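## Task

The pan, sieve and cover of the test sieve set are already in the tote and must all finish completely inside it. Move the tote onto the steel shelf on the end wall so that none of it hangs past the shelf edge. No sieve or cover may have any part of its lower rim (skirt) sitting down inside another part. One or both robots may be used. At the end the robots must let go and back away, and no robot may be toppled or left leaning. Anything held in place only by a robot does not count.

## Robot and tools

Robots: two identical Hello Robot Stretch 3 units, r1 and r2. Each has a two-wheel differential base (0.33 m long, 0.34 m wide) with a passive omni wheel at the rear, a lift on a mast, and one telescoping arm that reaches out to the robot's RIGHT side. The base cannot slide sideways; to move the gripper forward or back you drive the base. An on-the-spot turn pivots about the point midway between the drive wheels, 0.05 m behind the front edge. With the arm pulled in and the wrist folded, the swept turning radius is 0.28 m; an unfolded level wrist reaches past it.

Frames: base frame has its origin on the floor between the drive wheels, x forward, y left, z up. hand_pose is reported in it, at the point where closed fingertips meet. Odometry frame is where the base frame was at the scene start. Each robot reports in its own frames only, so relative positions between robots must be judged from images, lidar_m, wrist_depth_mm and head_depth_mm.

execute_actions: argument actions is a list holding one action or nothing (empty list just returns state and pictures). The action is an object keyed by "r1" and/or "r2". Per robot you may give:
- base: exactly one of {"translate_m": d}, a relative straight drive in metres from the base's last reported position, forward positive, range -1 to 1; or {"rotate_rad": d}, a relative turn in place, counter-clockwise (left) positive, range -3.2 to 3.2.
- joints: an object of absolute targets by name: lift_m 0 to 1.1 (arm height on mast); arm_m 0 to 0.52 (extension); wrist_yaw_rad -1.345 to 4.42 (0 along the arm, positive toward the robot's front, 3.0 folded over the base); wrist_pitch_rad -1.57 to 0.451 (0 level, negative tips fingers down); wrist_roll_rad -2.911 to 2.911 (0 fingers side by side); gripper_m -0.089 to 0.179 (larger is wider; actual fingertip gap is smaller, by about 0.007 nearly shut and 0.025 fully open, zero under 0.007); head_pan_rad -3.953 to 1.73 (0 forward, positive left, -1.57 looks along the arm); head_tilt_rad -1.53 to 0.419 (negative looks down).
- contact_limits: {"arm_m": effort%} from 1 to 100; the arm motion halts (contact_stop) near that effort and the cap stays until the next action. Lower is gentler, too low stops immediately; values above the maximum are clipped.
cameras: list of r1_head_camera, r1_nav_camera, r1_wrist_camera, r2_head_camera, r2_nav_camera, r2_wrist_camera, or "all"; omitted/null means all, [] means none. All motions start together. A joint, base or robot omitted may keep driving toward an older target. Any bad key or out-of-range value rejects the whole call. If a result reports a stop, further motion calls in that same reply are skipped. Single actions last at most 15 s.

wait: seconds 0 to 10; commands nothing new, returns state and images. zoom_image: camera name plus region [x0, y0, x1, y1] in pixels of that camera's latest full image, at most 504 by 504. finished_scene: pass the current scene number; irreversible, reports success and loads the next task.

Result lines: base_status/joint_status tell how each commanded motion ended: done (base: wheels turned the full amount, even if slipping), off_target (stopped short and may still push), contact_stop, time_out, torque_fault (old target dropped). Lift and arm go slack after contact_stop until commanded again; a slack lift may sink under load or be pushed up by closing fingers on a surface. on_its_own covers uncommanded joints; "held at" is the held target, not the position. motor_effort is percent of max, positive toward larger joint values, with peak in brackets; readings carry fixed bias and noise. Positive wheel effort drives forward. base_odometry counts wheel turns; heading -3.142 to 3.142, left positive; turned_by_wheels and turned_by_imu give turn since last result. base_tilt in degrees (forward, right positive) has up to about 4 degrees bias. lidar_m: 12 distances in metres from the base origin in 30-degree sectors, first straight ahead, counter-clockwise (4th left, 7th behind, 10th right), plane 0.17 m high, range 0.15 to 12, "-" means nothing; misses glass, thin legs and table tops, and own body may block sectors 5, 6, 9, 10 when the lift is low. wrist_depth_mm (45 to 1000) and head_depth_mm (280 to 4000, image sideways) are 7x7 grids of median depth from the top left.

Speed: base reaches 0.30 m/s and 1.9 rad/s only with lift_m under 0.30, arm_m under 0.03 and wrist_yaw_rad over 2.54; otherwise 0.10 m/s and 0.63 rad/s.

Gripping: command gripper_m below the object's width to grasp; to let go, open at least 0.02 past where contact occurred. Neither the reading nor done confirms a grasp. Overly hard squeezes get reduced and heavy items may slide; resend a different value to regrip.

Cautions: fold or unfold the wrist only with lift_m 0.32 to 0.95, wrist_pitch_rad -0.4 and roll near 0; once folded, lift may drop to 0.25. With wrist_yaw_rad below -0.4 keep pitch at -0.5 or lower. Pushing the arm into something rigid with the gripper above about 0.45 m can tip the robot, especially after a previous contact_stop or with a raised contact limit. Driving while holding or pressing an immovable thing, or snagging furniture (worst in reverse), can tip it; reverse in small steps, release, and lower lift to about 0.2 if still leaning. Wrists, base and head have no contact stop and keep pushing; sustained strain switches a wrist servo off for 10 s. Robots pressing on each other fail the run; once bases touch, even millimetres more is too much, and nothing reports touching. Equal drive commands differ by up to 2.5 cm per metre, which strains a shared load. Objects may get nudged occasionally. Avoid drops, slams, hard pushes and spilled sieves.

Each tool is called after "Request:" as name([rows], argument=value, ...), one row to a line, values as JSON.

## Session

Request:
execute_actions(actions=[])

Scene clock: 0.00 s.
r1.base_odometry: x=+0.000 y=+0.000 heading=+0.000 (m, m, rad; r1's odometry frame)
r1.turned_by_wheels: +0.000 (rad since the last result)
r1.turned_by_imu: +0.000 (rad since the last result)
r1.base_tilt: forward=-0.1 right=+0.9 (deg)
r1.lidar_m: 2.28 1.29 1.10 1.09 1.25 2.10 3.38 3.84 3.69 0.98 1.81 1.94
r1.head_depth_mm: 2016 3082 - - - 2942 2046 / 2019 3098 - - - 3010 2048 / 1990 3079 - - - 2930 2053 / 2007 3098 - - - 2917 2060 / 1996 2780 2917 2908 2897 2769 2057 / 1998 2276 2237 2240 2259 2219 2053 / 1812 1862 1847 1853 1839 1865 1837
r1.base_status: not commanded
r1.joint_positions: lift_m=+0.308 arm_m=+0.003 wrist_yaw_rad=+2.840 wrist_pitch_rad=-0.360 wrist_roll_rad=+0.015 gripper_m=+0.037 head_pan_rad=-0.016 head_tilt_rad=-0.001
r1.joint_status: not commanded
r1.motor_effort: left_wheel=+0 right_wheel=+0 lift_m=+19 arm_m=+1 wrist_yaw_rad=+1 wrist_pitch_rad=+7 wrist_roll_rad=+1 gripper_m=+0 head_pan_rad=+1 head_tilt_rad=+3 (%)
r1.hand_pose: x=+0.0474 y=+0.0734 z=+0.3342 quat_wxyz=(+0.230, +0.712, +0.019, +0.663) (m; r1's base frame)
r1.wrist_depth_mm: 955 940 - - - - - / - - - - - - - / - - - - - - - / - 962 959 965 970 982 974 / - 730 753 753 730 744 746 / 558 597 613 587 622 597 598 / 497 - 499 511 494 507 504
r2.base_odometry: x=+0.000 y=+0.000 heading=+0.000 (m, m, rad; r2's odometry frame)
r2.turned_by_wheels: +0.000 (rad since the last result)
r2.turned_by_imu: +0.000 (rad since the last result)
r2.base_tilt: forward=-1.9 right=-0.1 (deg)
r2.lidar_m: 1.21 1.36 4.98 1.84 0.99 0.83 0.82 0.93 1.51 3.74 4.23 1.20
r2.head_depth_mm: 1972 3073 3626 3730 3741 1366 1766 / 1970 3025 3746 3758 3808 1287 1985 / 1966 3034 3909 3890 3813 1296 2093 / 1947 2997 3944 3892 3980 1307 2103 / 1934 2998 - - - 1318 2122 / 1926 2924 - - - 1413 2116 / 1926 2943 - - - 1441 2139
r2.base_status: not commanded
r2.joint_positions: lift_m=+0.318 arm_m=+0.002 wrist_yaw_rad=+3.019 wrist_pitch_rad=-0.378 wrist_roll_rad=+0.017 gripper_m=+0.037 head_pan_rad=-0.003 head_tilt_rad=-0.009
r2.joint_status: not commanded
r2.motor_effort: left_wheel=+0 right_wheel=+1 lift_m=+39 arm_m=+1 wrist_yaw_rad=+0 wrist_pitch_rad=+9 wrist_roll_rad=+0 gripper_m=+1 head_pan_rad=+0 head_tilt_rad=+3 (%)
r2.hand_pose: x=+0.0068 y=+0.0805 z=+0.3402 quat_wxyz=(+0.176, +0.707, +0.089, +0.679) (m; r2's base frame)
r2.wrist_depth_mm: 975 - - - - - - / 977 - - - - - - / 975 - - - - - - / 907 925 936 917 916 889 873 / 744 743 764 730 750 709 711 / 613 610 - 609 - 593 582 / 524 522 - 529 496 512 505
pictures: r1_head_camera (sideways: a quarter turn clockwise sets it upright), r1_nav_camera (sideways: a quarter turn counterclockwise sets it upright), r1_wrist_camera, r2_head_camera (sideways: a quarter turn clockwise sets it upright), r2_nav_camera (sideways: a quarter turn counterclockwise sets it upright), r2_wrist_camera
Images, in order (width x height): r1_head_camera 896x504, r1_nav_camera 672x504, r1_wrist_camera 644x364, r2_head_camera 896x504, r2_nav_camera 672x504, r2_wrist_camera 644x364.

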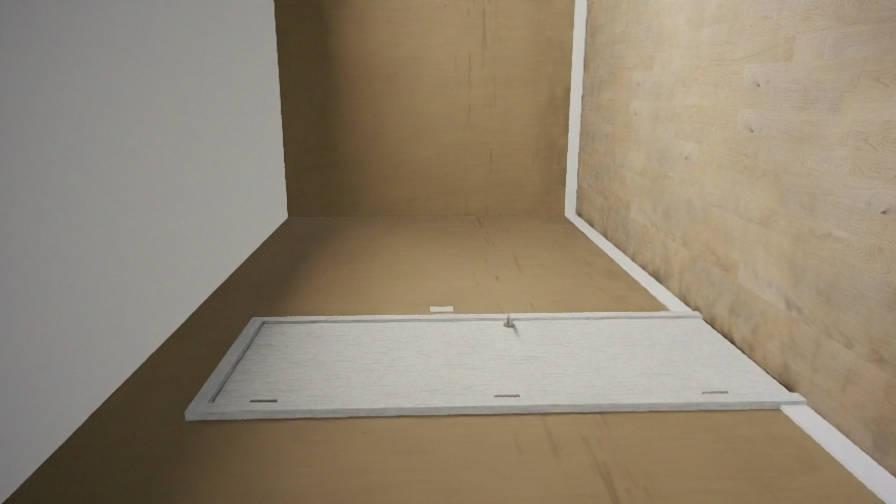

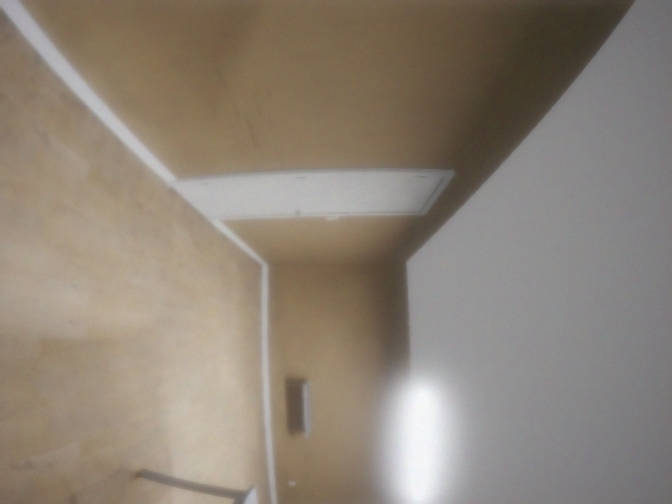

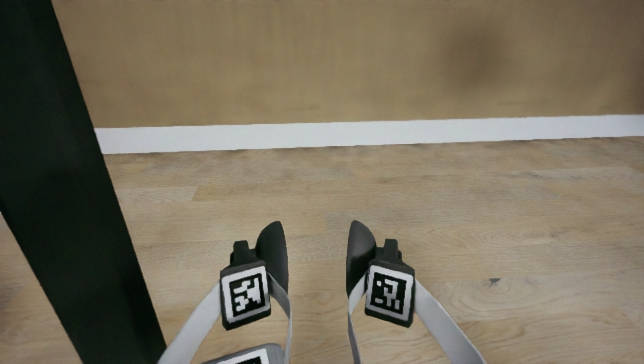

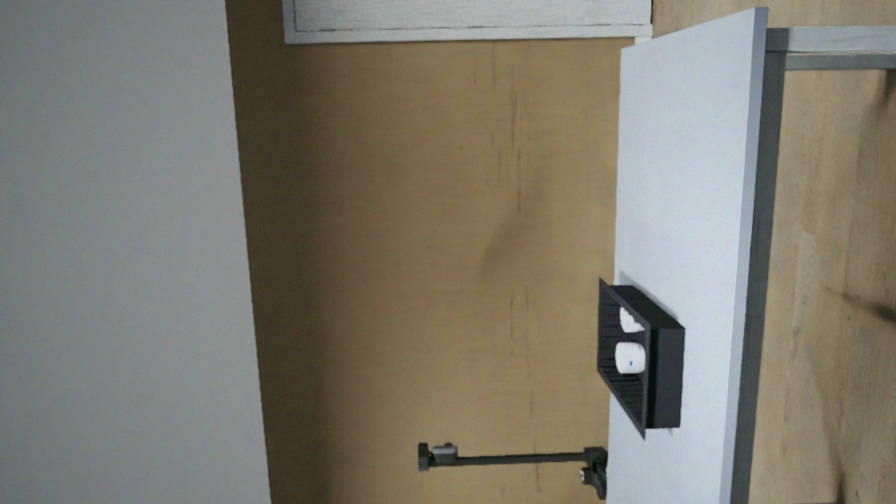

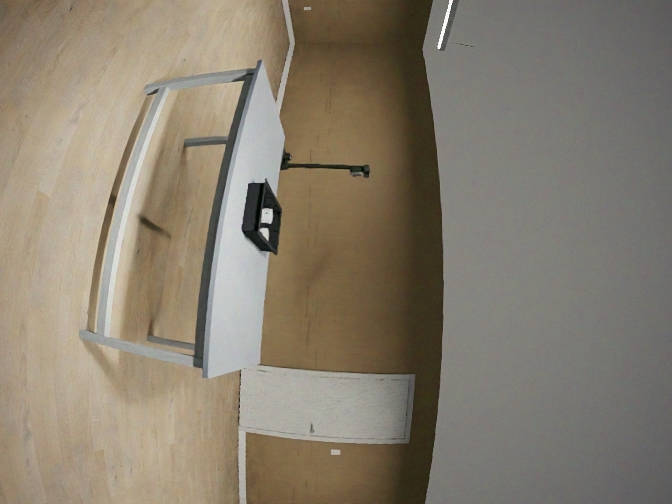

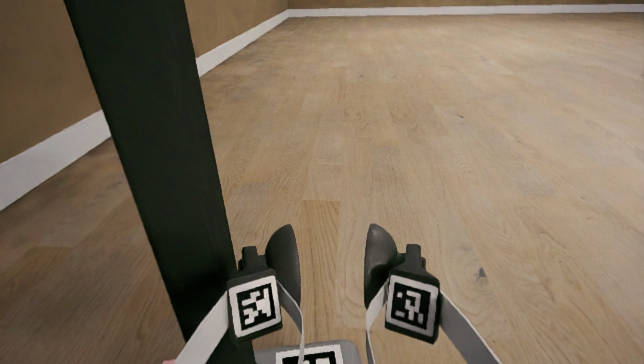

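Request:
zoom_image(camera="r2_head_camera", region=[560, 250, 720, 460])

Request:
execute_actions([
  {"r2":{"base":{"translate_m":0.75},"joints":{"lift_m":0.28,"head_tilt_rad":-0.6,"head_pan_rad":0.25}}},
], cameras=["r2_head_camera","r2_nav_camera"])

Region (560, 250, 720, 460) of r2_head_camera's 896x504 image, scaled by 2.400, with more detail than that image has; it fills the left 384 columns of this view, and the rest is white.

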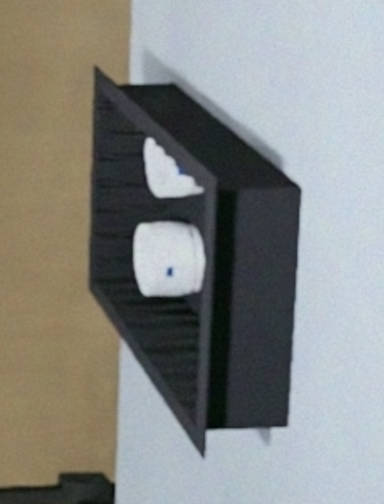

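Scene clock: 11.67 s.
r1.base_odometry: x=+0.000 y=+0.000 heading=+0.000 (m, m, rad; r1's odometry frame)
r1.turned_by_wheels: +0.000 (rad since the last result)
r1.turned_by_imu: +0.000 (rad since the last result)
r1.base_tilt: forward=-0.1 right=+0.9 (deg)
r1.lidar_m: 2.29 1.29 1.10 1.10 1.25 2.10 3.38 3.88 3.69 0.98 1.82 1.94
r1.head_depth_mm: 2024 3118 - - - 2917 2031 / 2006 3089 - - - 2990 2054 / 2009 3109 - - - 2967 2060 / 2000 3079 - - - 2917 2060 / 2002 2792 2895 2903 2921 2712 2042 / 2008 2280 2247 2239 2244 2224 2085 / 1805 1860 1846 1851 1870 1855 1830
r1.base_status: not commanded
r1.joint_positions: lift_m=+0.308 arm_m=+0.003 wrist_yaw_rad=+2.840 wrist_pitch_rad=-0.360 wrist_roll_rad=+0.015 gripper_m=+0.037 head_pan_rad=-0.016 head_tilt_rad=-0.001
r1.joint_status: not commanded
r1.motor_effort: left_wheel=+0(0) right_wheel=+0(0) lift_m=+19(19) arm_m=+1(1) wrist_yaw_rad=-1(0) wrist_pitch_rad=+7(7) wrist_roll_rad=+1(1) gripper_m=+0(0) head_pan_rad=+1(0) head_tilt_rad=+2(3) (%)
r1.hand_pose: x=+0.0474 y=+0.0734 z=+0.3342 quat_wxyz=(+0.230, +0.712, +0.019, +0.663) (m; r1's base frame)
r1.wrist_depth_mm: 964 978 - - - - - / - - - - - - - / - - - - - - - / - 944 978 964 964 960 988 / - 725 767 769 731 745 758 / 568 596 626 600 629 611 611 / 491 - 501 505 494 505 509
r2.base_odometry: x=+0.750 y=+0.000 heading=+0.000 (m, m, rad; r2's odometry frame)
r2.turned_by_wheels: +0.000 (rad since the last result)
r2.turned_by_imu: +0.000 (rad since the last result)
r2.base_tilt: forward=-1.9 right=-0.1 (deg)
r2.lidar_m: 0.48 0.54 0.89 3.46 1.86 1.56 1.55 1.74 2.84 3.89 3.86 0.49
r2.head_depth_mm: 2680 2869 3028 904 709 630 1200 / 2750 3031 3053 908 713 1321 1200 / 2869 3160 1143 918 714 1384 1200 / 2978 3345 1161 854 718 1437 1160 / 3116 3476 1144 867 769 1437 1158 / 3243 3571 1298 896 803 1437 1220 / 3537 3843 1316 936 1658 1372 1228
r2.base_status: done
r2.joint_positions: lift_m=+0.281 arm_m=+0.002 wrist_yaw_rad=+3.019 wrist_pitch_rad=-0.378 wrist_roll_rad=+0.017 gripper_m=+0.037 head_pan_rad=+0.243 head_tilt_rad=-0.593
r2.joint_status: all done
r2.motor_effort: left_wheel=-1(6) right_wheel=+0(7) lift_m=+17(37) arm_m=+1(1) wrist_yaw_rad=+0(0) wrist_pitch_rad=+9(9) wrist_roll_rad=+0(0) gripper_m=+1(1) head_pan_rad=+3(19) head_tilt_rad=-3(32) (%)
r2.hand_pose: x=+0.0068 y=+0.0805 z=+0.3025 quat_wxyz=(+0.176, +0.707, +0.089, +0.679) (m; r2's base frame)
r2.wrist_depth_mm: - - - - - - - / - - - - - - - / - - - - - - 732 / 872 851 841 830 827 826 812 / 689 680 702 660 691 659 655 / 565 562 - 557 - 546 537 / 479 491 - - 456 467 461
pictures: r2_head_camera (sideways: a quarter turn clockwise sets it upright), r2_nav_camera (sideways: a quarter turn counterclockwise sets it upright)
Images, in order (width x height): r2_head_camera 896x504, r2_nav_camera 672x504.

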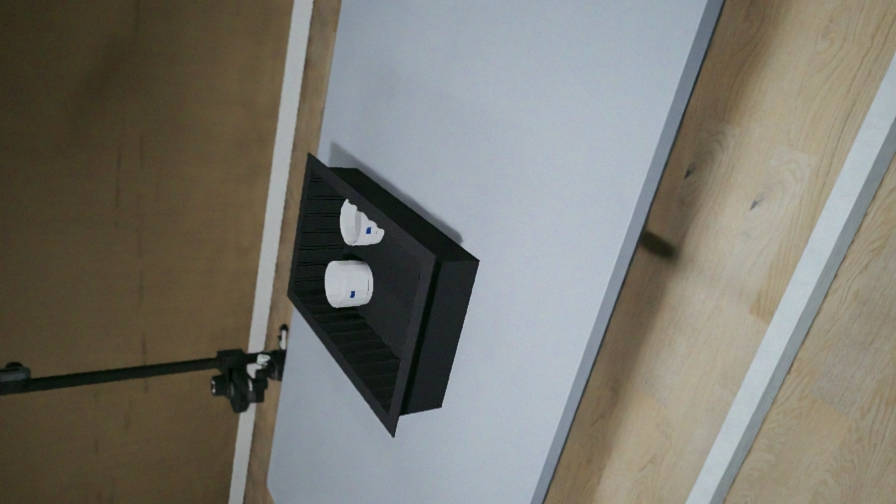

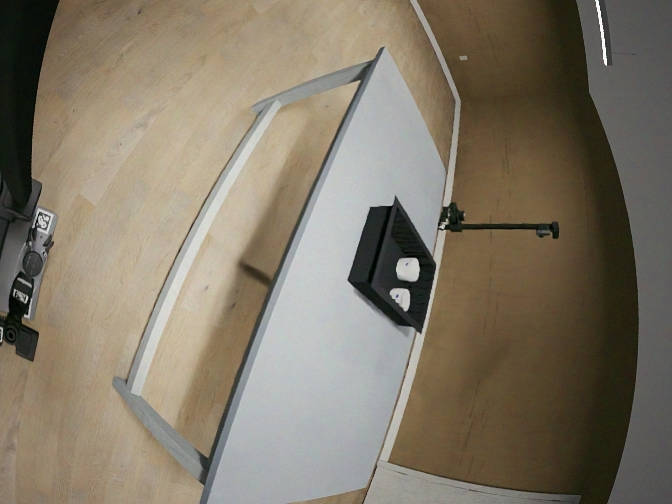

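Request:
execute_actions([
  {"r2":{"base":{"translate_m":0.12}}},
], cameras=[])

Request:
execute_actions([
  {"r2":{"base":{"rotate_rad":1.37},"joints":{"head_tilt_rad":-0.8,"head_pan_rad":-1.57}}},
], cameras=[])

Request:
execute_actions([
  {"r2":{"base":{"translate_m":0.4},"joints":{"lift_m":0.93}}},
], cameras=["r2_head_camera","r2_nav_camera"])

Scene clock: 22.07 s.
r1.base_odometry: x=+0.000 y=+0.000 heading=+0.000 (m, m, rad; r1's odometry frame)
r1.turned_by_wheels: +0.000 (rad since the last result)
r1.turned_by_imu: +0.000 (rad since the last result)
r1.base_tilt: forward=-0.1 right=+0.9 (deg)
r1.lidar_m: 2.28 1.29 1.10 1.10 1.25 2.10 3.39 3.84 3.69 0.98 1.82 1.95
r1.head_depth_mm: 2007 3158 - - - 2951 2047 / 2001 3083 - - - 2963 2053 / 2010 3107 - - - 2975 2061 / 2012 3086 - - - 2969 2069 / 2004 2772 2901 2894 2879 2760 2054 / 1997 2274 2214 2238 2244 2226 2068 / 1809 1858 1867 1862 1861 1871 1837
r1.base_status: not commanded
r1.joint_positions: lift_m=+0.308 arm_m=+0.003 wrist_yaw_rad=+2.840 wrist_pitch_rad=-0.360 wrist_roll_rad=+0.015 gripper_m=+0.037 head_pan_rad=-0.016 head_tilt_rad=-0.001
r1.joint_status: not commanded
r1.motor_effort: left_wheel=-1(1) right_wheel=+0(0) lift_m=+19(19) arm_m=+1(0) wrist_yaw_rad=+0(0) wrist_pitch_rad=+7(7) wrist_roll_rad=+1(1) gripper_m=+1(1) head_pan_rad=+0(0) head_tilt_rad=+3(3) (%)
r1.hand_pose: x=+0.0474 y=+0.0734 z=+0.3342 quat_wxyz=(+0.230, +0.712, +0.019, +0.663) (m; r1's base frame)
r1.wrist_depth_mm: 937 983 - - - - - / - - - - - - - / - - - - - - - / - 941 965 950 982 962 998 / - 734 765 767 740 740 737 / 575 589 618 598 632 596 609 / 496 - 495 500 489 504 507
r2.base_odometry: x=+0.870 y=+0.000 heading=+0.000 (m, m, rad; r2's odometry frame)
r2.turned_by_wheels: +0.000 (rad since the last result)
r2.turned_by_imu: +0.001 (rad since the last result)
r2.base_tilt: forward=-2.0 right=-0.1 (deg)
r2.lidar_m: 0.37 0.41 0.67 3.72 2.00 1.67 1.67 1.87 3.04 3.93 0.44 0.37
r2.head_depth_mm: 2546 2822 2918 904 707 581 527 / 2609 2877 3045 910 710 583 1154 / 2771 3066 3074 914 714 588 1184 / 2875 3210 3125 848 716 604 1210 / 3023 3311 1224 921 719 638 1208 / 3154 3422 1312 847 726 1336 1175 / 3339 3766 1315 896 726 1403 1171
r2.base_status: done
r2.joint_positions: lift_m=+0.281 arm_m=+0.002 wrist_yaw_rad=+3.019 wrist_pitch_rad=-0.378 wrist_roll_rad=+0.017 gripper_m=+0.037 head_pan_rad=+0.243 head_tilt_rad=-0.594
r2.joint_status: not commanded
r2.motor_effort: left_wheel=+0(7) right_wheel=+0(6) lift_m=+18(18) arm_m=+1(0) wrist_yaw_rad=+0(1) wrist_pitch_rad=+9(9) wrist_roll_rad=+0(0) gripper_m=+0(1) head_pan_rad=+3(3) head_tilt_rad=-3(3) (%)
r2.hand_pose: x=+0.0068 y=+0.0805 z=+0.3025 quat_wxyz=(+0.176, +0.707, +0.089, +0.679) (m; r2's base frame)
r2.wrist_depth_mm: - - - - - - - / - - - - - - - / - - - - - 984 - / 865 861 837 843 829 813 519 / 686 681 704 675 691 652 629 / 568 560 - 553 - 549 539 / 478 498 - - 456 465 464
pictures: none
No camera images: the call's "cameras" was empty. Leave "cameras" out to get every camera's image.

Scene clock: 24.43 s.
r1.base_odometry: x=+0.000 y=+0.000 heading=+0.000 (m, m, rad; r1's odometry frame)
r1.turned_by_wheels: +0.000 (rad since the last result)
r1.turned_by_imu: +0.000 (rad since the last result)
r1.base_tilt: forward=-0.2 right=+0.9 (deg)
r1.lidar_m: 2.28 1.29 1.10 1.10 1.24 2.10 3.39 3.85 3.68 0.98 1.82 1.94
r1.head_depth_mm: 2010 3133 - - - 2961 2038 / 2008 3136 - - - 2922 2037 / 2003 3061 - - - 2934 2065 / 1982 3109 - - - 2935 2056 / 1994 2820 2920 2908 2900 2730 2045 / 2002 2273 2223 2242 2246 2220 2077 / 1800 1857 1855 1863 1861 1872 1837
r1.base_status: not commanded
r1.joint_positions: lift_m=+0.308 arm_m=+0.003 wrist_yaw_rad=+2.840 wrist_pitch_rad=-0.360 wrist_roll_rad=+0.015 gripper_m=+0.037 head_pan_rad=-0.016 head_tilt_rad=-0.001
r1.joint_status: not commanded
r1.motor_effort: left_wheel=-1(0) right_wheel=+0(0) lift_m=+19(19) arm_m=+1(1) wrist_yaw_rad=-1(0) wrist_pitch_rad=+7(7) wrist_roll_rad=+1(1) gripper_m=+1(0) head_pan_rad=+1(1) head_tilt_rad=+3(2) (%)
r1.hand_pose: x=+0.0474 y=+0.0734 z=+0.3342 quat_wxyz=(+0.230, +0.712, +0.019, +0.663) (m; r1's base frame)
r1.wrist_depth_mm: 949 969 991 - - - - / - - - - - - - / - - - - - - - / - 941 951 971 969 995 973 / - 730 771 750 736 743 747 / 573 594 624 592 616 596 601 / 497 - 496 495 494 506 506
r2.base_odometry: x=+0.870 y=+0.000 heading=+1.370 (m, m, rad; r2's odometry frame)
r2.turned_by_wheels: +1.370 (rad since the last result)
r2.turned_by_imu: +1.337 (rad since the last result)
r2.base_tilt: forward=-2.0 right=-0.1 (deg)
r2.lidar_m: 4.78 2.47 1.75 1.66 1.72 2.28 3.93 4.05 0.39 0.37 0.38 0.50
r2.head_depth_mm: 2702 2820 874 709 611 904 1115 / 2706 2785 878 713 615 1271 1099 / 2697 2830 883 717 617 1280 1107 / 2700 2805 886 720 605 1285 1126 / 2712 2887 889 721 606 1283 1114 / 2682 2861 895 725 608 1292 1090 / 2683 2906 871 726 610 1298 1094
r2.base_status: done
r2.joint_positions: lift_m=+0.281 arm_m=+0.002 wrist_yaw_rad=+3.019 wrist_pitch_rad=-0.378 wrist_roll_rad=+0.017 gripper_m=+0.037 head_pan_rad=-1.563 head_tilt_rad=-0.791
r2.joint_status: all done
r2.motor_effort: left_wheel=-2(9) right_wheel=+3(9) lift_m=+18(18) arm_m=+0(0) wrist_yaw_rad=+0(0) wrist_pitch_rad=+9(9) wrist_roll_rad=+0(0) gripper_m=+0(0) head_pan_rad=-3(32) head_tilt_rad=-4(20) (%)
r2.hand_pose: x=+0.0068 y=+0.0805 z=+0.3025 quat_wxyz=(+0.176, +0.707, +0.089, +0.679) (m; r2's base frame)
r2.wrist_depth_mm: - - - - - - - / - - - - - - - / - - - - - - - / 847 881 840 840 823 820 791 / 681 680 700 667 682 653 650 / 569 559 - 551 - 543 538 / 485 494 - - 458 463 460
pictures: none
No camera images: the call's "cameras" was empty. Leave "cameras" out to get every camera's image.

Scene clock: 31.17 s.
r1.base_odometry: x=+0.000 y=+0.000 heading=+0.000 (m, m, rad; r1's odometry frame)
r1.turned_by_wheels: +0.000 (rad since the last result)
r1.turned_by_imu: +0.000 (rad since the last result)
r1.base_tilt: forward=-0.2 right=+0.9 (deg)
r1.lidar_m: 2.29 1.29 1.10 1.10 1.25 2.09 3.38 3.87 3.70 0.98 1.81 1.95
r1.head_depth_mm: 2019 3134 - - - 2933 2051 / 2019 3142 - - - 2939 2038 / 2009 3103 - - - 2953 2064 / 2008 3071 - - - 2975 2061 / 1990 2757 2888 2927 2900 2737 2065 / 1999 2276 2243 2232 2224 2218 2068 / 1813 1856 1854 1860 1877 1853 1855
r1.base_status: not commanded
r1.joint_positions: lift_m=+0.308 arm_m=+0.003 wrist_yaw_rad=+2.840 wrist_pitch_rad=-0.360 wrist_roll_rad=+0.015 gripper_m=+0.037 head_pan_rad=-0.016 head_tilt_rad=-0.001
r1.joint_status: not commanded
r1.motor_effort: left_wheel=+0(0) right_wheel=+0(0) lift_m=+19(19) arm_m=+1(1) wrist_yaw_rad=-1(1) wrist_pitch_rad=+7(7) wrist_roll_rad=+1(1) gripper_m=+2(0) head_pan_rad=+0(1) head_tilt_rad=+2(3) (%)
r1.hand_pose: x=+0.0474 y=+0.0734 z=+0.3342 quat_wxyz=(+0.230, +0.712, +0.019, +0.663) (m; r1's base frame)
r1.wrist_depth_mm: 973 975 995 - - - - / - - - - - - - / - - - - - - - / - 964 949 985 975 982 980 / - 741 772 747 741 743 759 / 563 599 612 594 626 604 602 / 499 - 503 498 487 505 509
r2.base_odometry: x=+0.950 y=+0.392 heading=+1.370 (m, m, rad; r2's odometry frame)
r2.turned_by_wheels: +0.000 (rad since the last result)
r2.turned_by_imu: +0.000 (rad since the last result)
r2.base_tilt: forward=-1.9 right=-0.1 (deg)
r2.lidar_m: 4.39 2.48 1.76 1.68 1.73 2.30 4.32 0.52 0.37 0.35 0.36 0.48
r2.head_depth_mm: 2736 2850 874 759 - 1232 1103 / 2715 2827 881 732 - 1251 1122 / 2702 2842 824 695 - - - / 2699 2845 856 681 - 1237 1074 / 2677 2850 857 685 - 1236 1098 / 2655 2823 825 680 608 1264 1097 / 2648 2870 897 728 611 1260 1095
r2.base_status: done
r2.joint_positions: lift_m=+0.929 arm_m=+0.002 wrist_yaw_rad=+3.019 wrist_pitch_rad=-0.378 wrist_roll_rad=+0.017 gripper_m=+0.037 head_pan_rad=-1.563 head_tilt_rad=-0.791
r2.joint_status: all done
r2.motor_effort: left_wheel=-2(9) right_wheel=+2(8) lift_m=+59(62) arm_m=+0(0) wrist_yaw_rad=+1(0) wrist_pitch_rad=+9(9) wrist_roll_rad=+0(0) gripper_m=+1(1) head_pan_rad=-2(2) head_tilt_rad=-4(4) (%)
r2.hand_pose: x=+0.0068 y=+0.0805 z=+0.9510 quat_wxyz=(+0.176, +0.707, +0.089, +0.679) (m; r2's base frame)
r2.wrist_depth_mm: - - - - - - - / - - - - - - - / - - - - - - - / - - - - - - - / - - - - - - - / - - - - - - - / - - - - - - -
pictures: r2_head_camera (sideways: a quarter turn clockwise sets it upright), r2_nav_camera (sideways: a quarter turn counterclockwise sets it upright)
Images, in order (width x height): r2_head_camera 896x504, r2_nav_camera 672x504.

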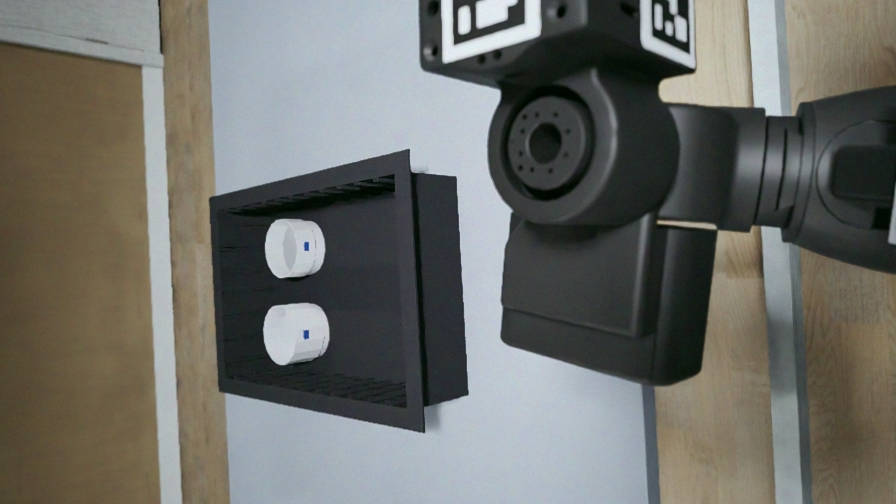

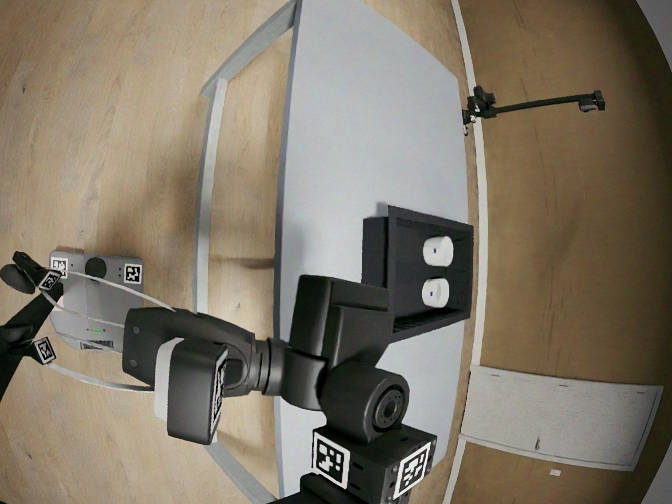

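Request:
execute_actions([
  {"r2":{"joints":{"wrist_yaw_rad":0}}},
], cameras=[])

Request:
execute_actions([
  {"r2":{"base":{"translate_m":0.08},"joints":{"lift_m":1.08,"arm_m":0.25,"wrist_pitch_rad":-1.3,"gripper_m":0.1}}},
], cameras=["r2_head_camera","r2_wrist_camera"])

Scene clock: 41.63 s.
r1.base_odometry: x=+0.000 y=+0.000 heading=+0.000 (m, m, rad; r1's odometry frame)
r1.turned_by_wheels: +0.000 (rad since the last result)
r1.turned_by_imu: +0.000 (rad since the last result)
r1.base_tilt: forward=-0.2 right=+0.9 (deg)
r1.lidar_m: 2.28 1.29 1.10 1.10 1.25 2.10 3.38 3.85 3.68 0.98 1.81 1.95
r1.head_depth_mm: 2013 3112 - - - 2951 2054 / 2011 3128 - - - 2932 2051 / 2012 3081 - - - 2932 2043 / 1986 3136 - - - 2989 2061 / 1967 2815 2908 2927 2888 2785 2061 / 2011 2285 2245 2239 2252 2220 2064 / 1808 1856 1852 1861 1868 1880 1851
r1.base_status: not commanded
r1.joint_positions: lift_m=+0.308 arm_m=+0.003 wrist_yaw_rad=+2.840 wrist_pitch_rad=-0.360 wrist_roll_rad=+0.015 gripper_m=+0.037 head_pan_rad=-0.016 head_tilt_rad=-0.001
r1.joint_status: not commanded
r1.motor_effort: left_wheel=+0(0) right_wheel=+0(0) lift_m=+19(19) arm_m=+1(1) wrist_yaw_rad=+0(0) wrist_pitch_rad=+7(7) wrist_roll_rad=+1(1) gripper_m=+0(0) head_pan_rad=+0(0) head_tilt_rad=+3(2) (%)
r1.hand_pose: x=+0.0474 y=+0.0734 z=+0.3342 quat_wxyz=(+0.230, +0.712, +0.019, +0.663) (m; r1's base frame)
r1.wrist_depth_mm: 962 980 - - - - - / - - - - - - - / - - - - - - - / - 937 962 952 980 949 986 / - 724 761 753 762 745 755 / 568 586 624 595 629 602 606 / 499 - 495 498 489 512 503
r2.base_odometry: x=+0.950 y=+0.392 heading=+1.370 (m, m, rad; r2's odometry frame)
r2.turned_by_wheels: +0.000 (rad since the last result)
r2.turned_by_imu: +0.001 (rad since the last result)
r2.base_tilt: forward=-1.9 right=-0.1 (deg)
r2.lidar_m: 4.39 2.49 1.76 1.68 1.73 2.30 4.31 0.52 0.37 0.35 0.36 0.48
r2.head_depth_mm: 2704 2821 875 764 - - 1079 / 2727 2792 878 730 - - 1096 / 2690 2818 825 - - - 1110 / 2700 2828 857 684 592 1282 1088 / 2675 2860 857 685 606 1271 1094 / 2640 2831 824 683 608 1265 1094 / 2654 2853 899 727 610 1268 1092
r2.base_status: not commanded
r2.joint_positions: lift_m=+0.929 arm_m=+0.002 wrist_yaw_rad=+0.003 wrist_pitch_rad=-0.378 wrist_roll_rad=+0.017 gripper_m=+0.037 head_pan_rad=-1.563 head_tilt_rad=-0.791
r2.joint_status: all done
r2.motor_effort: left_wheel=-2(2) right_wheel=+3(3) lift_m=+58(59) arm_m=+0(0) wrist_yaw_rad=-2(3) wrist_pitch_rad=+9(9) wrist_roll_rad=+0(0) gripper_m=+1(0) head_pan_rad=-2(2) head_tilt_rad=-4(4) (%)
r2.hand_pose: x=-0.0208 y=-0.3763 z=+0.9510 quat_wxyz=(+0.689, +0.133, -0.700, -0.133) (m; r2's base frame)
r2.wrist_depth_mm: - - - - - - - / - - - - - - - / 841 838 678 684 801 807 786 / 621 589 586 572 603 595 585 / 495 380 355 368 477 480 478 / 405 382 373 382 - 396 394 / 348 348 337 344 332 339 337
pictures: none
No camera images: the call's "cameras" was empty. Leave "cameras" out to get every camera's image.

Scene clock: 44.70 s.
r1.base_odometry: x=+0.000 y=+0.000 heading=+0.000 (m, m, rad; r1's odometry frame)
r1.turned_by_wheels: +0.000 (rad since the last result)
r1.turned_by_imu: +0.000 (rad since the last result)
r1.base_tilt: forward=-0.1 right=+0.9 (deg)
r1.lidar_m: 2.28 1.29 1.10 1.10 1.24 2.09 3.37 3.88 3.70 0.98 1.82 1.95
r1.head_depth_mm: 2000 3079 - - - 2941 2046 / 1987 3085 - - - 2934 2060 / 1992 3091 - - - 2926 2068 / 1995 3053 - - - 2938 2067 / 1984 2795 2892 2905 2915 2745 2077 / 2005 2269 2231 2221 2250 2207 2087 / 1819 1863 1860 1845 1848 1854 1848
r1.base_status: not commanded
r1.joint_positions: lift_m=+0.308 arm_m=+0.003 wrist_yaw_rad=+2.840 wrist_pitch_rad=-0.360 wrist_roll_rad=+0.015 gripper_m=+0.037 head_pan_rad=-0.016 head_tilt_rad=-0.001
r1.joint_status: not commanded
r1.motor_effort: left_wheel=+0(0) right_wheel=+0(0) lift_m=+20(19) arm_m=+1(1) wrist_yaw_rad=+0(0) wrist_pitch_rad=+7(7) wrist_roll_rad=+1(1) gripper_m=+1(1) head_pan_rad=+0(1) head_tilt_rad=+3(2) (%)
r1.hand_pose: x=+0.0474 y=+0.0734 z=+0.3342 quat_wxyz=(+0.230, +0.712, +0.019, +0.663) (m; r1's base frame)
r1.wrist_depth_mm: 968 964 - - - - - / - - - - - - - / - - - - - - - / - 943 951 955 961 965 976 / - 729 772 756 739 735 757 / 567 594 614 602 625 613 607 / 496 - 505 500 486 510 505
r2.base_odometry: x=+0.966 y=+0.470 heading=+1.370 (m, m, rad; r2's odometry frame)
r2.turned_by_wheels: +0.000 (rad since the last result)
r2.turned_by_imu: +0.000 (rad since the last result)
r2.base_tilt: forward=-1.9 right=-0.1 (deg)
r2.lidar_m: 4.31 2.49 1.77 1.69 1.73 2.30 4.38 0.52 0.37 0.35 0.36 0.48
r2.head_depth_mm: 2781 2782 874 712 598 1278 1097 / 2776 2821 808 676 601 1273 1096 / - - 849 680 602 1284 1084 / 2697 2851 858 681 605 1260 1092 / 2668 2906 823 681 607 1260 1086 / 2632 2873 893 727 608 1265 1092 / 2681 2874 897 728 609 1268 1096
r2.base_status: done
r2.joint_positions: lift_m=+1.079 arm_m=+0.250 wrist_yaw_rad=+0.001 wrist_pitch_rad=-1.299 wrist_roll_rad=+0.017 gripper_m=+0.100 head_pan_rad=-1.563 head_tilt_rad=-0.791
r2.joint_status: all done
r2.motor_effort: left_wheel=-2(4) right_wheel=+2(7) lift_m=+59(61) arm_m=+3(2) wrist_yaw_rad=+0(2) wrist_pitch_rad=+0(9) wrist_roll_rad=+0(0) gripper_m=+1(90) head_pan_rad=-3(2) head_tilt_rad=-4(4) (%)
r2.hand_pose: x=-0.0216 y=-0.4401 z=+0.9646 quat_wxyz=(+0.558, +0.424, -0.567, -0.432) (m; r2's base frame)
r2.wrist_depth_mm: 397 397 391 394 391 392 392 / 394 386 384 387 383 384 387 / 385 382 369 380 329 380 378 / 378 379 376 373 375 375 376 / 372 372 372 365 370 369 366 / 364 367 365 363 363 360 362 / 361 361 360 359 358 - 358
pictures: r2_head_camera (sideways: a quarter turn clockwise sets it upright), r2_wrist_camera
Images, in order (width x height): r2_head_camera 896x504, r2_wrist_camera 644x364.

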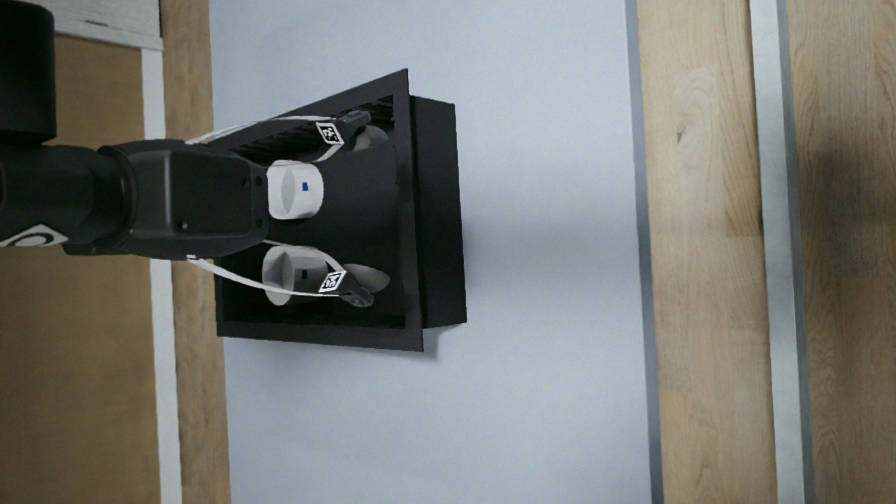

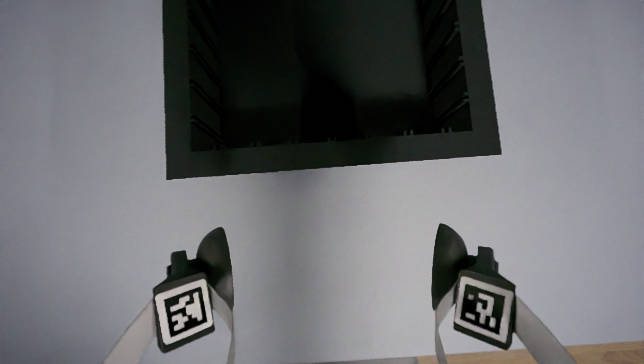

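Request:
execute_actions([
  {"r2":{"joints":{"lift_m":1.0,"arm_m":0.33,"wrist_pitch_rad":-0.75}}},
], cameras=["r2_wrist_camera"])

Scene clock: 55.30 s.
r1.base_odometry: x=+0.000 y=+0.000 heading=+0.000 (m, m, rad; r1's odometry frame)
r1.turned_by_wheels: +0.000 (rad since the last result)
r1.turned_by_imu: +0.000 (rad since the last result)
r1.base_tilt: forward=-0.1 right=+1.0 (deg)
r1.lidar_m: 2.28 1.30 1.10 1.10 1.24 2.10 3.38 3.88 3.69 0.98 1.81 1.94
r1.head_depth_mm: 2030 3139 - - - 2945 2046 / 2025 3088 - - - 2978 2032 / 2005 3081 - - - 2967 2040 / 1994 3061 - - - 2966 2050 / 1998 2806 2924 2891 2923 2749 2063 / 1998 2266 2234 2265 2245 2232 2054 / 1819 1853 1845 1865 1859 1869 1842
r1.base_status: not commanded
r1.joint_positions: lift_m=+0.308 arm_m=+0.003 wrist_yaw_rad=+2.840 wrist_pitch_rad=-0.360 wrist_roll_rad=+0.015 gripper_m=+0.037 head_pan_rad=-0.016 head_tilt_rad=-0.001
r1.joint_status: not commanded
r1.motor_effort: left_wheel=-1(0) right_wheel=+0(0) lift_m=+19(19) arm_m=+1(1) wrist_yaw_rad=+0(0) wrist_pitch_rad=+7(7) wrist_roll_rad=+1(1) gripper_m=+1(0) head_pan_rad=+1(2) head_tilt_rad=+3(2) (%)
r1.hand_pose: x=+0.0474 y=+0.0734 z=+0.3342 quat_wxyz=(+0.230, +0.712, +0.019, +0.663) (m; r1's base frame)
r1.wrist_depth_mm: 962 965 - - - - - / - - - - - - - / - - - - - - - / - 944 968 959 971 - 978 / - 738 768 760 756 741 759 / 573 594 614 594 618 596 603 / 501 - 493 499 487 505 508
r2.base_odometry: x=+0.966 y=+0.470 heading=+1.370 (m, m, rad; r2's odometry frame)
r2.turned_by_wheels: +0.000 (rad since the last result)
r2.turned_by_imu: +0.001 (rad since the last result)
r2.base_tilt: forward=-1.9 right=-0.1 (deg)
r2.lidar_m: 4.30 2.49 1.77 1.69 1.72 2.31 4.39 0.52 0.37 0.35 0.36 0.48
r2.head_depth_mm: - 2778 877 709 599 1265 1096 / - 2740 808 678 601 1273 1101 / - - 851 678 601 1274 1083 / 2699 2900 856 682 604 1262 1083 / 2669 2872 832 683 607 1259 1085 / 2681 2858 896 722 608 1267 1093 / 2673 2813 901 727 610 1270 1094
r2.base_status: not commanded
r2.joint_positions: lift_m=+1.001 arm_m=+0.330 wrist_yaw_rad=+0.001 wrist_pitch_rad=-0.766 wrist_roll_rad=+0.017 gripper_m=+0.100 head_pan_rad=-1.563 head_tilt_rad=-0.791
r2.joint_status: all done
r2.motor_effort: left_wheel=-2(2) right_wheel=+2(3) lift_m=+17(55) arm_m=+3(3) wrist_yaw_rad=+0(2) wrist_pitch_rad=+9(9) wrist_roll_rad=+0(0) gripper_m=+0(1) head_pan_rad=-2(2) head_tilt_rad=-4(4) (%)
r2.hand_pose: x=-0.0214 y=-0.6426 z=+0.9444 quat_wxyz=(+0.651, +0.263, -0.661, -0.267) (m; r2's base frame)
r2.wrist_depth_mm: - - - - - - - / 557 559 408 415 510 536 538 / 487 484 421 451 406 472 474 / 433 420 381 394 376 418 416 / 387 375 372 377 376 368 378 / 352 342 343 342 341 342 341 / 320 317 314 313 313 258 311
pictures: r2_wrist_camera
Images, in order (width x height): r2_wrist_camera 644x364.

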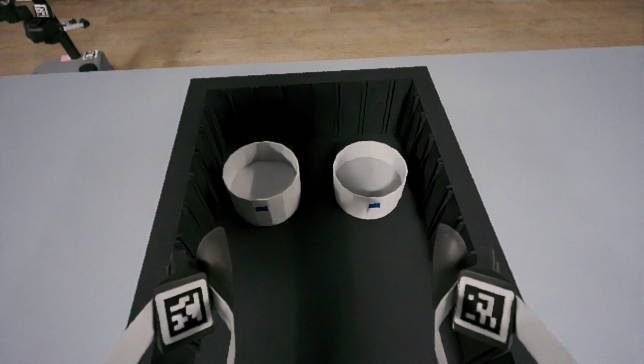

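Request:
execute_actions([
  {"r2":{"joints":{"lift_m":0.87,"arm_m":0.2,"wrist_pitch_rad":-0.2,"gripper_m":0.17}}},
], cameras=["r2_wrist_camera"])

Request:
zoom_image(camera="r2_wrist_camera", region=[170, 130, 470, 364])

Scene clock: 62.10 s.
r1.base_odometry: x=+0.000 y=+0.000 heading=+0.000 (m, m, rad; r1's odometry frame)
r1.turned_by_wheels: +0.000 (rad since the last result)
r1.turned_by_imu: +0.000 (rad since the last result)
r1.base_tilt: forward=-0.2 right=+0.9 (deg)
r1.lidar_m: 2.28 1.29 1.10 1.10 1.25 2.10 3.39 3.86 3.67 0.98 1.81 1.94
r1.head_depth_mm: 2024 3151 - - - 2988 2040 / 2012 3091 - - - 2982 2044 / 2011 3111 - - - 3007 2050 / 2000 3102 - - - 2918 2069 / 2005 2797 2931 2853 2900 2718 2058 / 1991 2262 2246 2235 2228 2217 2062 / 1795 1851 1863 1846 1869 1852 1845
r1.base_status: not commanded
r1.joint_positions: lift_m=+0.308 arm_m=+0.003 wrist_yaw_rad=+2.840 wrist_pitch_rad=-0.360 wrist_roll_rad=+0.015 gripper_m=+0.037 head_pan_rad=-0.016 head_tilt_rad=-0.001
r1.joint_status: not commanded
r1.motor_effort: left_wheel=+0(0) right_wheel=+0(0) lift_m=+19(19) arm_m=+1(1) wrist_yaw_rad=+0(1) wrist_pitch_rad=+7(7) wrist_roll_rad=+1(1) gripper_m=+1(0) head_pan_rad=+1(1) head_tilt_rad=+4(2) (%)
r1.hand_pose: x=+0.0474 y=+0.0734 z=+0.3342 quat_wxyz=(+0.230, +0.712, +0.019, +0.663) (m; r1's base frame)
r1.wrist_depth_mm: 944 981 972 - - - - / - - - - - - - / - - - - - - - / - 941 957 938 970 965 984 / - 724 774 756 749 736 743 / 573 592 606 594 628 608 611 / 495 - 500 502 488 512 507
r2.base_odometry: x=+0.966 y=+0.470 heading=+1.370 (m, m, rad; r2's odometry frame)
r2.turned_by_wheels: +0.000 (rad since the last result)
r2.turned_by_imu: +0.001 (rad since the last result)
r2.base_tilt: forward=-1.9 right=-0.1 (deg)
r2.lidar_m: 4.32 2.49 1.77 1.68 1.73 2.30 4.38 0.52 0.37 0.35 0.36 0.48
r2.head_depth_mm: 2760 2805 - - 597 1269 1095 / 2713 2829 - 668 601 1279 1098 / 2679 2814 - 672 603 1276 1086 / 2681 2844 854 681 606 1244 1089 / 2680 2870 816 681 608 1257 1092 / 2643 2850 893 724 607 1267 1094 / 2669 2855 899 726 611 1268 1098
r2.base_status: not commanded
r2.joint_positions: lift_m=+0.871 arm_m=+0.200 wrist_yaw_rad=+0.001 wrist_pitch_rad=-0.223 wrist_roll_rad=+0.017 gripper_m=+0.170 head_pan_rad=-1.563 head_tilt_rad=-0.791
r2.joint_status: all done
r2.motor_effort: left_wheel=-3(2) right_wheel=+3(3) lift_m=+18(17) arm_m=-2(4) wrist_yaw_rad=-1(0) wrist_pitch_rad=+13(13) wrist_roll_rad=+0(0) gripper_m=+2(96) head_pan_rad=-2(3) head_tilt_rad=-4(4) (%)
r2.hand_pose: x=-0.0212 y=-0.5898 z=+0.9293 quat_wxyz=(+0.697, +0.079, -0.708, -0.079) (m; r2's base frame)
r2.wrist_depth_mm: - - - - - - - / - - - - - - - / - - - - - - - / - - 678 501 618 701 691 / 536 530 423 461 419 512 504 / 418 277 380 391 370 280 414 / 352 245 331 332 331 239 -
pictures: r2_wrist_camera
Images, in order (width x height): r2_wrist_camera 644x364.

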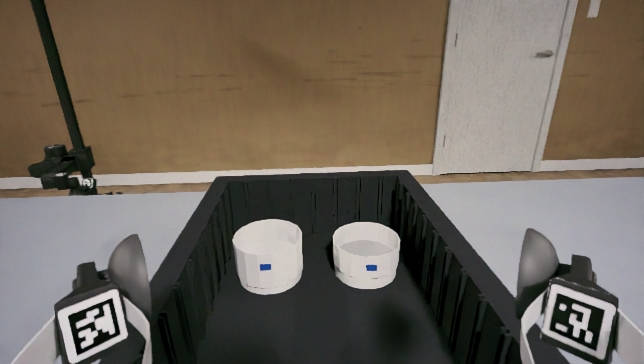

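Region (170, 130, 470, 364) of r2_wrist_camera's 644x364 image, scaled by 1.680; it fills the top 393 rows of this view, and the rest is white.

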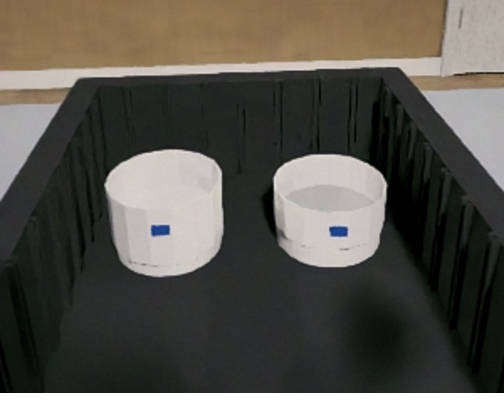

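Request:
execute_actions([
  {"r2":{"base":{"translate_m":0.115},"joints":{"lift_m":1.07,"gripper_m":0.12}},"r1":{"joints":{"head_pan_rad":-0.4,"head_tilt_rad":-0.15}}},
], cameras=["r1_head_camera"])

Request:
execute_actions([
  {"r2":{"joints":{"arm_m":0.52,"wrist_pitch_rad":-1.4}}},
], cameras=["r2_wrist_camera","r2_head_camera"])

Scene clock: 79.03 s.
r1.base_odometry: x=+0.000 y=+0.000 heading=+0.000 (m, m, rad; r1's odometry frame)
r1.turned_by_wheels: +0.000 (rad since the last result)
r1.turned_by_imu: +0.000 (rad since the last result)
r1.base_tilt: forward=-0.1 right=+1.0 (deg)
r1.lidar_m: 2.28 1.29 1.10 1.09 1.25 2.10 3.39 3.83 3.69 0.98 1.81 1.95
r1.head_depth_mm: 2811 - - - 3332 2134 1679 / 2847 - - - 3355 2246 1680 / 2805 - - - 3345 2244 1686 / 2760 - - - 3284 2253 1699 / 2786 - - - 3390 2249 1694 / 2774 - - - 3427 2266 1685 / 2785 - - - 3368 2277 1710
r1.base_status: not commanded
r1.joint_positions: lift_m=+0.308 arm_m=+0.003 wrist_yaw_rad=+2.840 wrist_pitch_rad=-0.360 wrist_roll_rad=+0.015 gripper_m=+0.037 head_pan_rad=-0.393 head_tilt_rad=-0.148
r1.joint_status: all done
r1.motor_effort: left_wheel=+0(1) right_wheel=+0(0) lift_m=+19(19) arm_m=+1(1) wrist_yaw_rad=+0(1) wrist_pitch_rad=+7(7) wrist_roll_rad=+1(1) gripper_m=+0(0) head_pan_rad=-2(27) head_tilt_rad=-1(15) (%)
r1.hand_pose: x=+0.0474 y=+0.0734 z=+0.3342 quat_wxyz=(+0.230, +0.712, +0.019, +0.663) (m; r1's base frame)
r1.wrist_depth_mm: 943 970 - - - - - / - - - - - - - / - - - - - - - / - 951 937 943 984 999 - / - 727 764 754 735 741 756 / 566 585 610 597 622 612 599 / 499 - 497 499 490 506 512
r2.base_odometry: x=+0.989 y=+0.583 heading=+1.370 (m, m, rad; r2's odometry frame)
r2.turned_by_wheels: +0.000 (rad since the last result)
r2.turned_by_imu: +0.000 (rad since the last result)
r2.base_tilt: forward=-1.9 right=-0.1 (deg)
r2.lidar_m: 4.18 2.50 1.77 1.69 1.74 2.31 4.50 0.51 0.36 0.35 0.36 0.47
r2.head_depth_mm: - 2774 790 673 599 1267 1099 / - 2804 856 677 601 1274 1086 / - 931 854 678 601 1258 1088 / 2635 2746 857 718 603 1254 1087 / 2587 2848 891 720 606 1266 1089 / 2661 2841 896 723 608 1258 1084 / 2663 2845 902 727 611 1264 1098
r2.base_status: done
r2.joint_positions: lift_m=+1.069 arm_m=+0.200 wrist_yaw_rad=+0.001 wrist_pitch_rad=-0.222 wrist_roll_rad=+0.017 gripper_m=+0.120 head_pan_rad=-1.563 head_tilt_rad=-0.791
r2.joint_status: all done
r2.motor_effort: left_wheel=-2(3) right_wheel=+3(6) lift_m=+59(62) arm_m=-2(2) wrist_yaw_rad=+0(1) wrist_pitch_rad=+12(13) wrist_roll_rad=+0(0) gripper_m=+1(93) head_pan_rad=-2(2) head_tilt_rad=-4(4) (%)
r2.hand_pose: x=-0.0212 y=-0.5899 z=+1.1280 quat_wxyz=(+0.697, +0.078, -0.708, -0.079) (m; r2's base frame)
r2.wrist_depth_mm: - - - - - - - / - - - - - - - / - - - - - - - / - - - - - - - / - - - - - - - / 745 - 724 715 577 - 701 / 606 581 587 575 576 501 584
pictures: r1_head_camera (sideways: a quarter turn clockwise sets it upright)
Images, in order (width x height): r1_head_camera 896x504.

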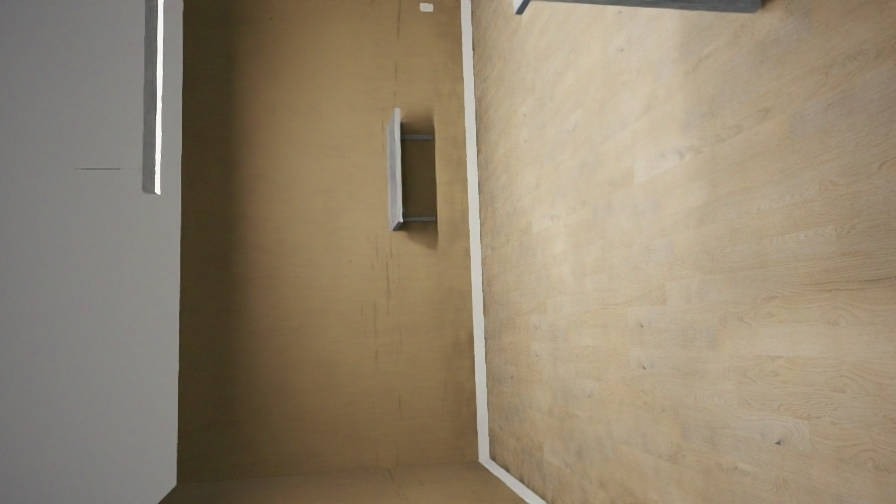

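Scene clock: 82.60 s.
r1.base_odometry: x=+0.000 y=+0.000 heading=+0.000 (m, m, rad; r1's odometry frame)
r1.turned_by_wheels: +0.000 (rad since the last result)
r1.turned_by_imu: +0.000 (rad since the last result)
r1.base_tilt: forward=-0.2 right=+0.9 (deg)
r1.lidar_m: 2.29 1.29 1.10 1.09 1.25 2.10 3.38 3.87 3.68 0.98 1.82 1.95
r1.head_depth_mm: 2878 - - - 3367 2121 1690 / 2848 - - - 3369 2252 1693 / 2805 - - - 3392 2241 1695 / 2813 - - - 3382 2238 1681 / 2775 - - - 3403 2250 1693 / 2742 - - - 3382 2277 1689 / 2748 - - - 3413 2272 1695
r1.base_status: not commanded
r1.joint_positions: lift_m=+0.308 arm_m=+0.003 wrist_yaw_rad=+2.840 wrist_pitch_rad=-0.360 wrist_roll_rad=+0.015 gripper_m=+0.037 head_pan_rad=-0.393 head_tilt_rad=-0.148
r1.joint_status: not commanded
r1.motor_effort: left_wheel=+0(0) right_wheel=-1(0) lift_m=+19(19) arm_m=+0(0) wrist_yaw_rad=+0(0) wrist_pitch_rad=+7(7) wrist_roll_rad=+1(0) gripper_m=+0(0) head_pan_rad=-3(3) head_tilt_rad=-2(1) (%)
r1.hand_pose: x=+0.0474 y=+0.0734 z=+0.3342 quat_wxyz=(+0.230, +0.712, +0.019, +0.663) (m; r1's base frame)
r1.wrist_depth_mm: 956 979 - - - - - / - - - - - - - / - - - - - - - / - 956 964 966 976 - 989 / - 739 771 754 746 732 742 / 571 599 618 596 619 603 605 / 500 - 499 496 487 505 506
r2.base_odometry: x=+0.989 y=+0.583 heading=+1.370 (m, m, rad; r2's odometry frame)
r2.turned_by_wheels: +0.000 (rad since the last result)
r2.turned_by_imu: +0.001 (rad since the last result)
r2.base_tilt: forward=-1.9 right=-0.1 (deg)
r2.lidar_m: 4.19 2.50 1.78 1.69 1.74 2.31 4.51 0.51 0.36 0.35 0.36 0.47
r2.head_depth_mm: 2716 2779 791 674 598 1277 1103 / 2685 2808 859 677 602 1268 1087 / 2724 2910 848 679 603 1249 1081 / 2695 2821 859 718 603 1259 1088 / 2684 2842 889 723 607 1261 1092 / 2646 2895 893 722 607 1262 1087 / 2646 2853 894 727 610 1267 1100
r2.base_status: not commanded
r2.joint_positions: lift_m=+1.069 arm_m=+0.520 wrist_yaw_rad=+0.001 wrist_pitch_rad=-1.397 wrist_roll_rad=+0.017 gripper_m=+0.120 head_pan_rad=-1.563 head_tilt_rad=-0.791
r2.joint_status: all done
r2.motor_effort: left_wheel=-2(2) right_wheel=+3(2) lift_m=+59(59) arm_m=+3(0) wrist_yaw_rad=+0(0) wrist_pitch_rad=-1(12) wrist_roll_rad=+0(0) gripper_m=+0(0) head_pan_rad=-2(2) head_tilt_rad=-4(4) (%)
r2.hand_pose: x=-0.0216 y=-0.6852 z=+0.9514 quat_wxyz=(+0.537, +0.451, -0.545, -0.459) (m; r2's base frame)
r2.wrist_depth_mm: 360 359 360 338 355 352 279 / 358 359 359 323 329 336 280 / 359 358 359 353 355 352 286 / 359 359 356 356 353 355 293 / 359 357 355 354 353 352 293 / 356 357 356 354 353 - 300 / 357 357 357 352 349 349 289
pictures: r2_head_camera (sideways: a quarter turn clockwise sets it upright), r2_wrist_camera
Images, in order (width x height): r2_head_camera 896x504, r2_wrist_camera 644x364.

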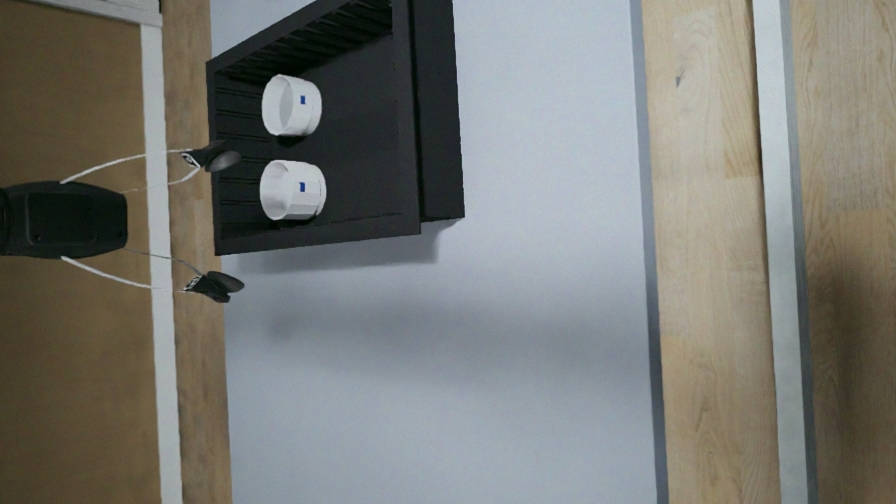

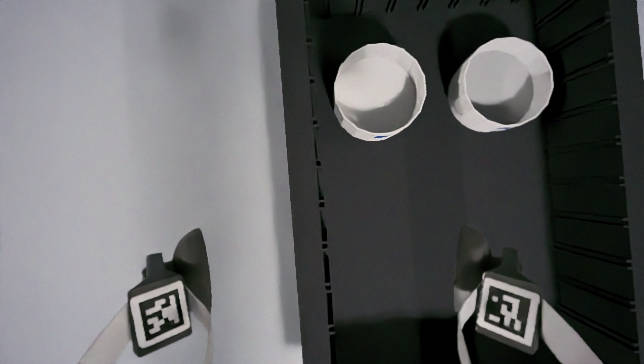

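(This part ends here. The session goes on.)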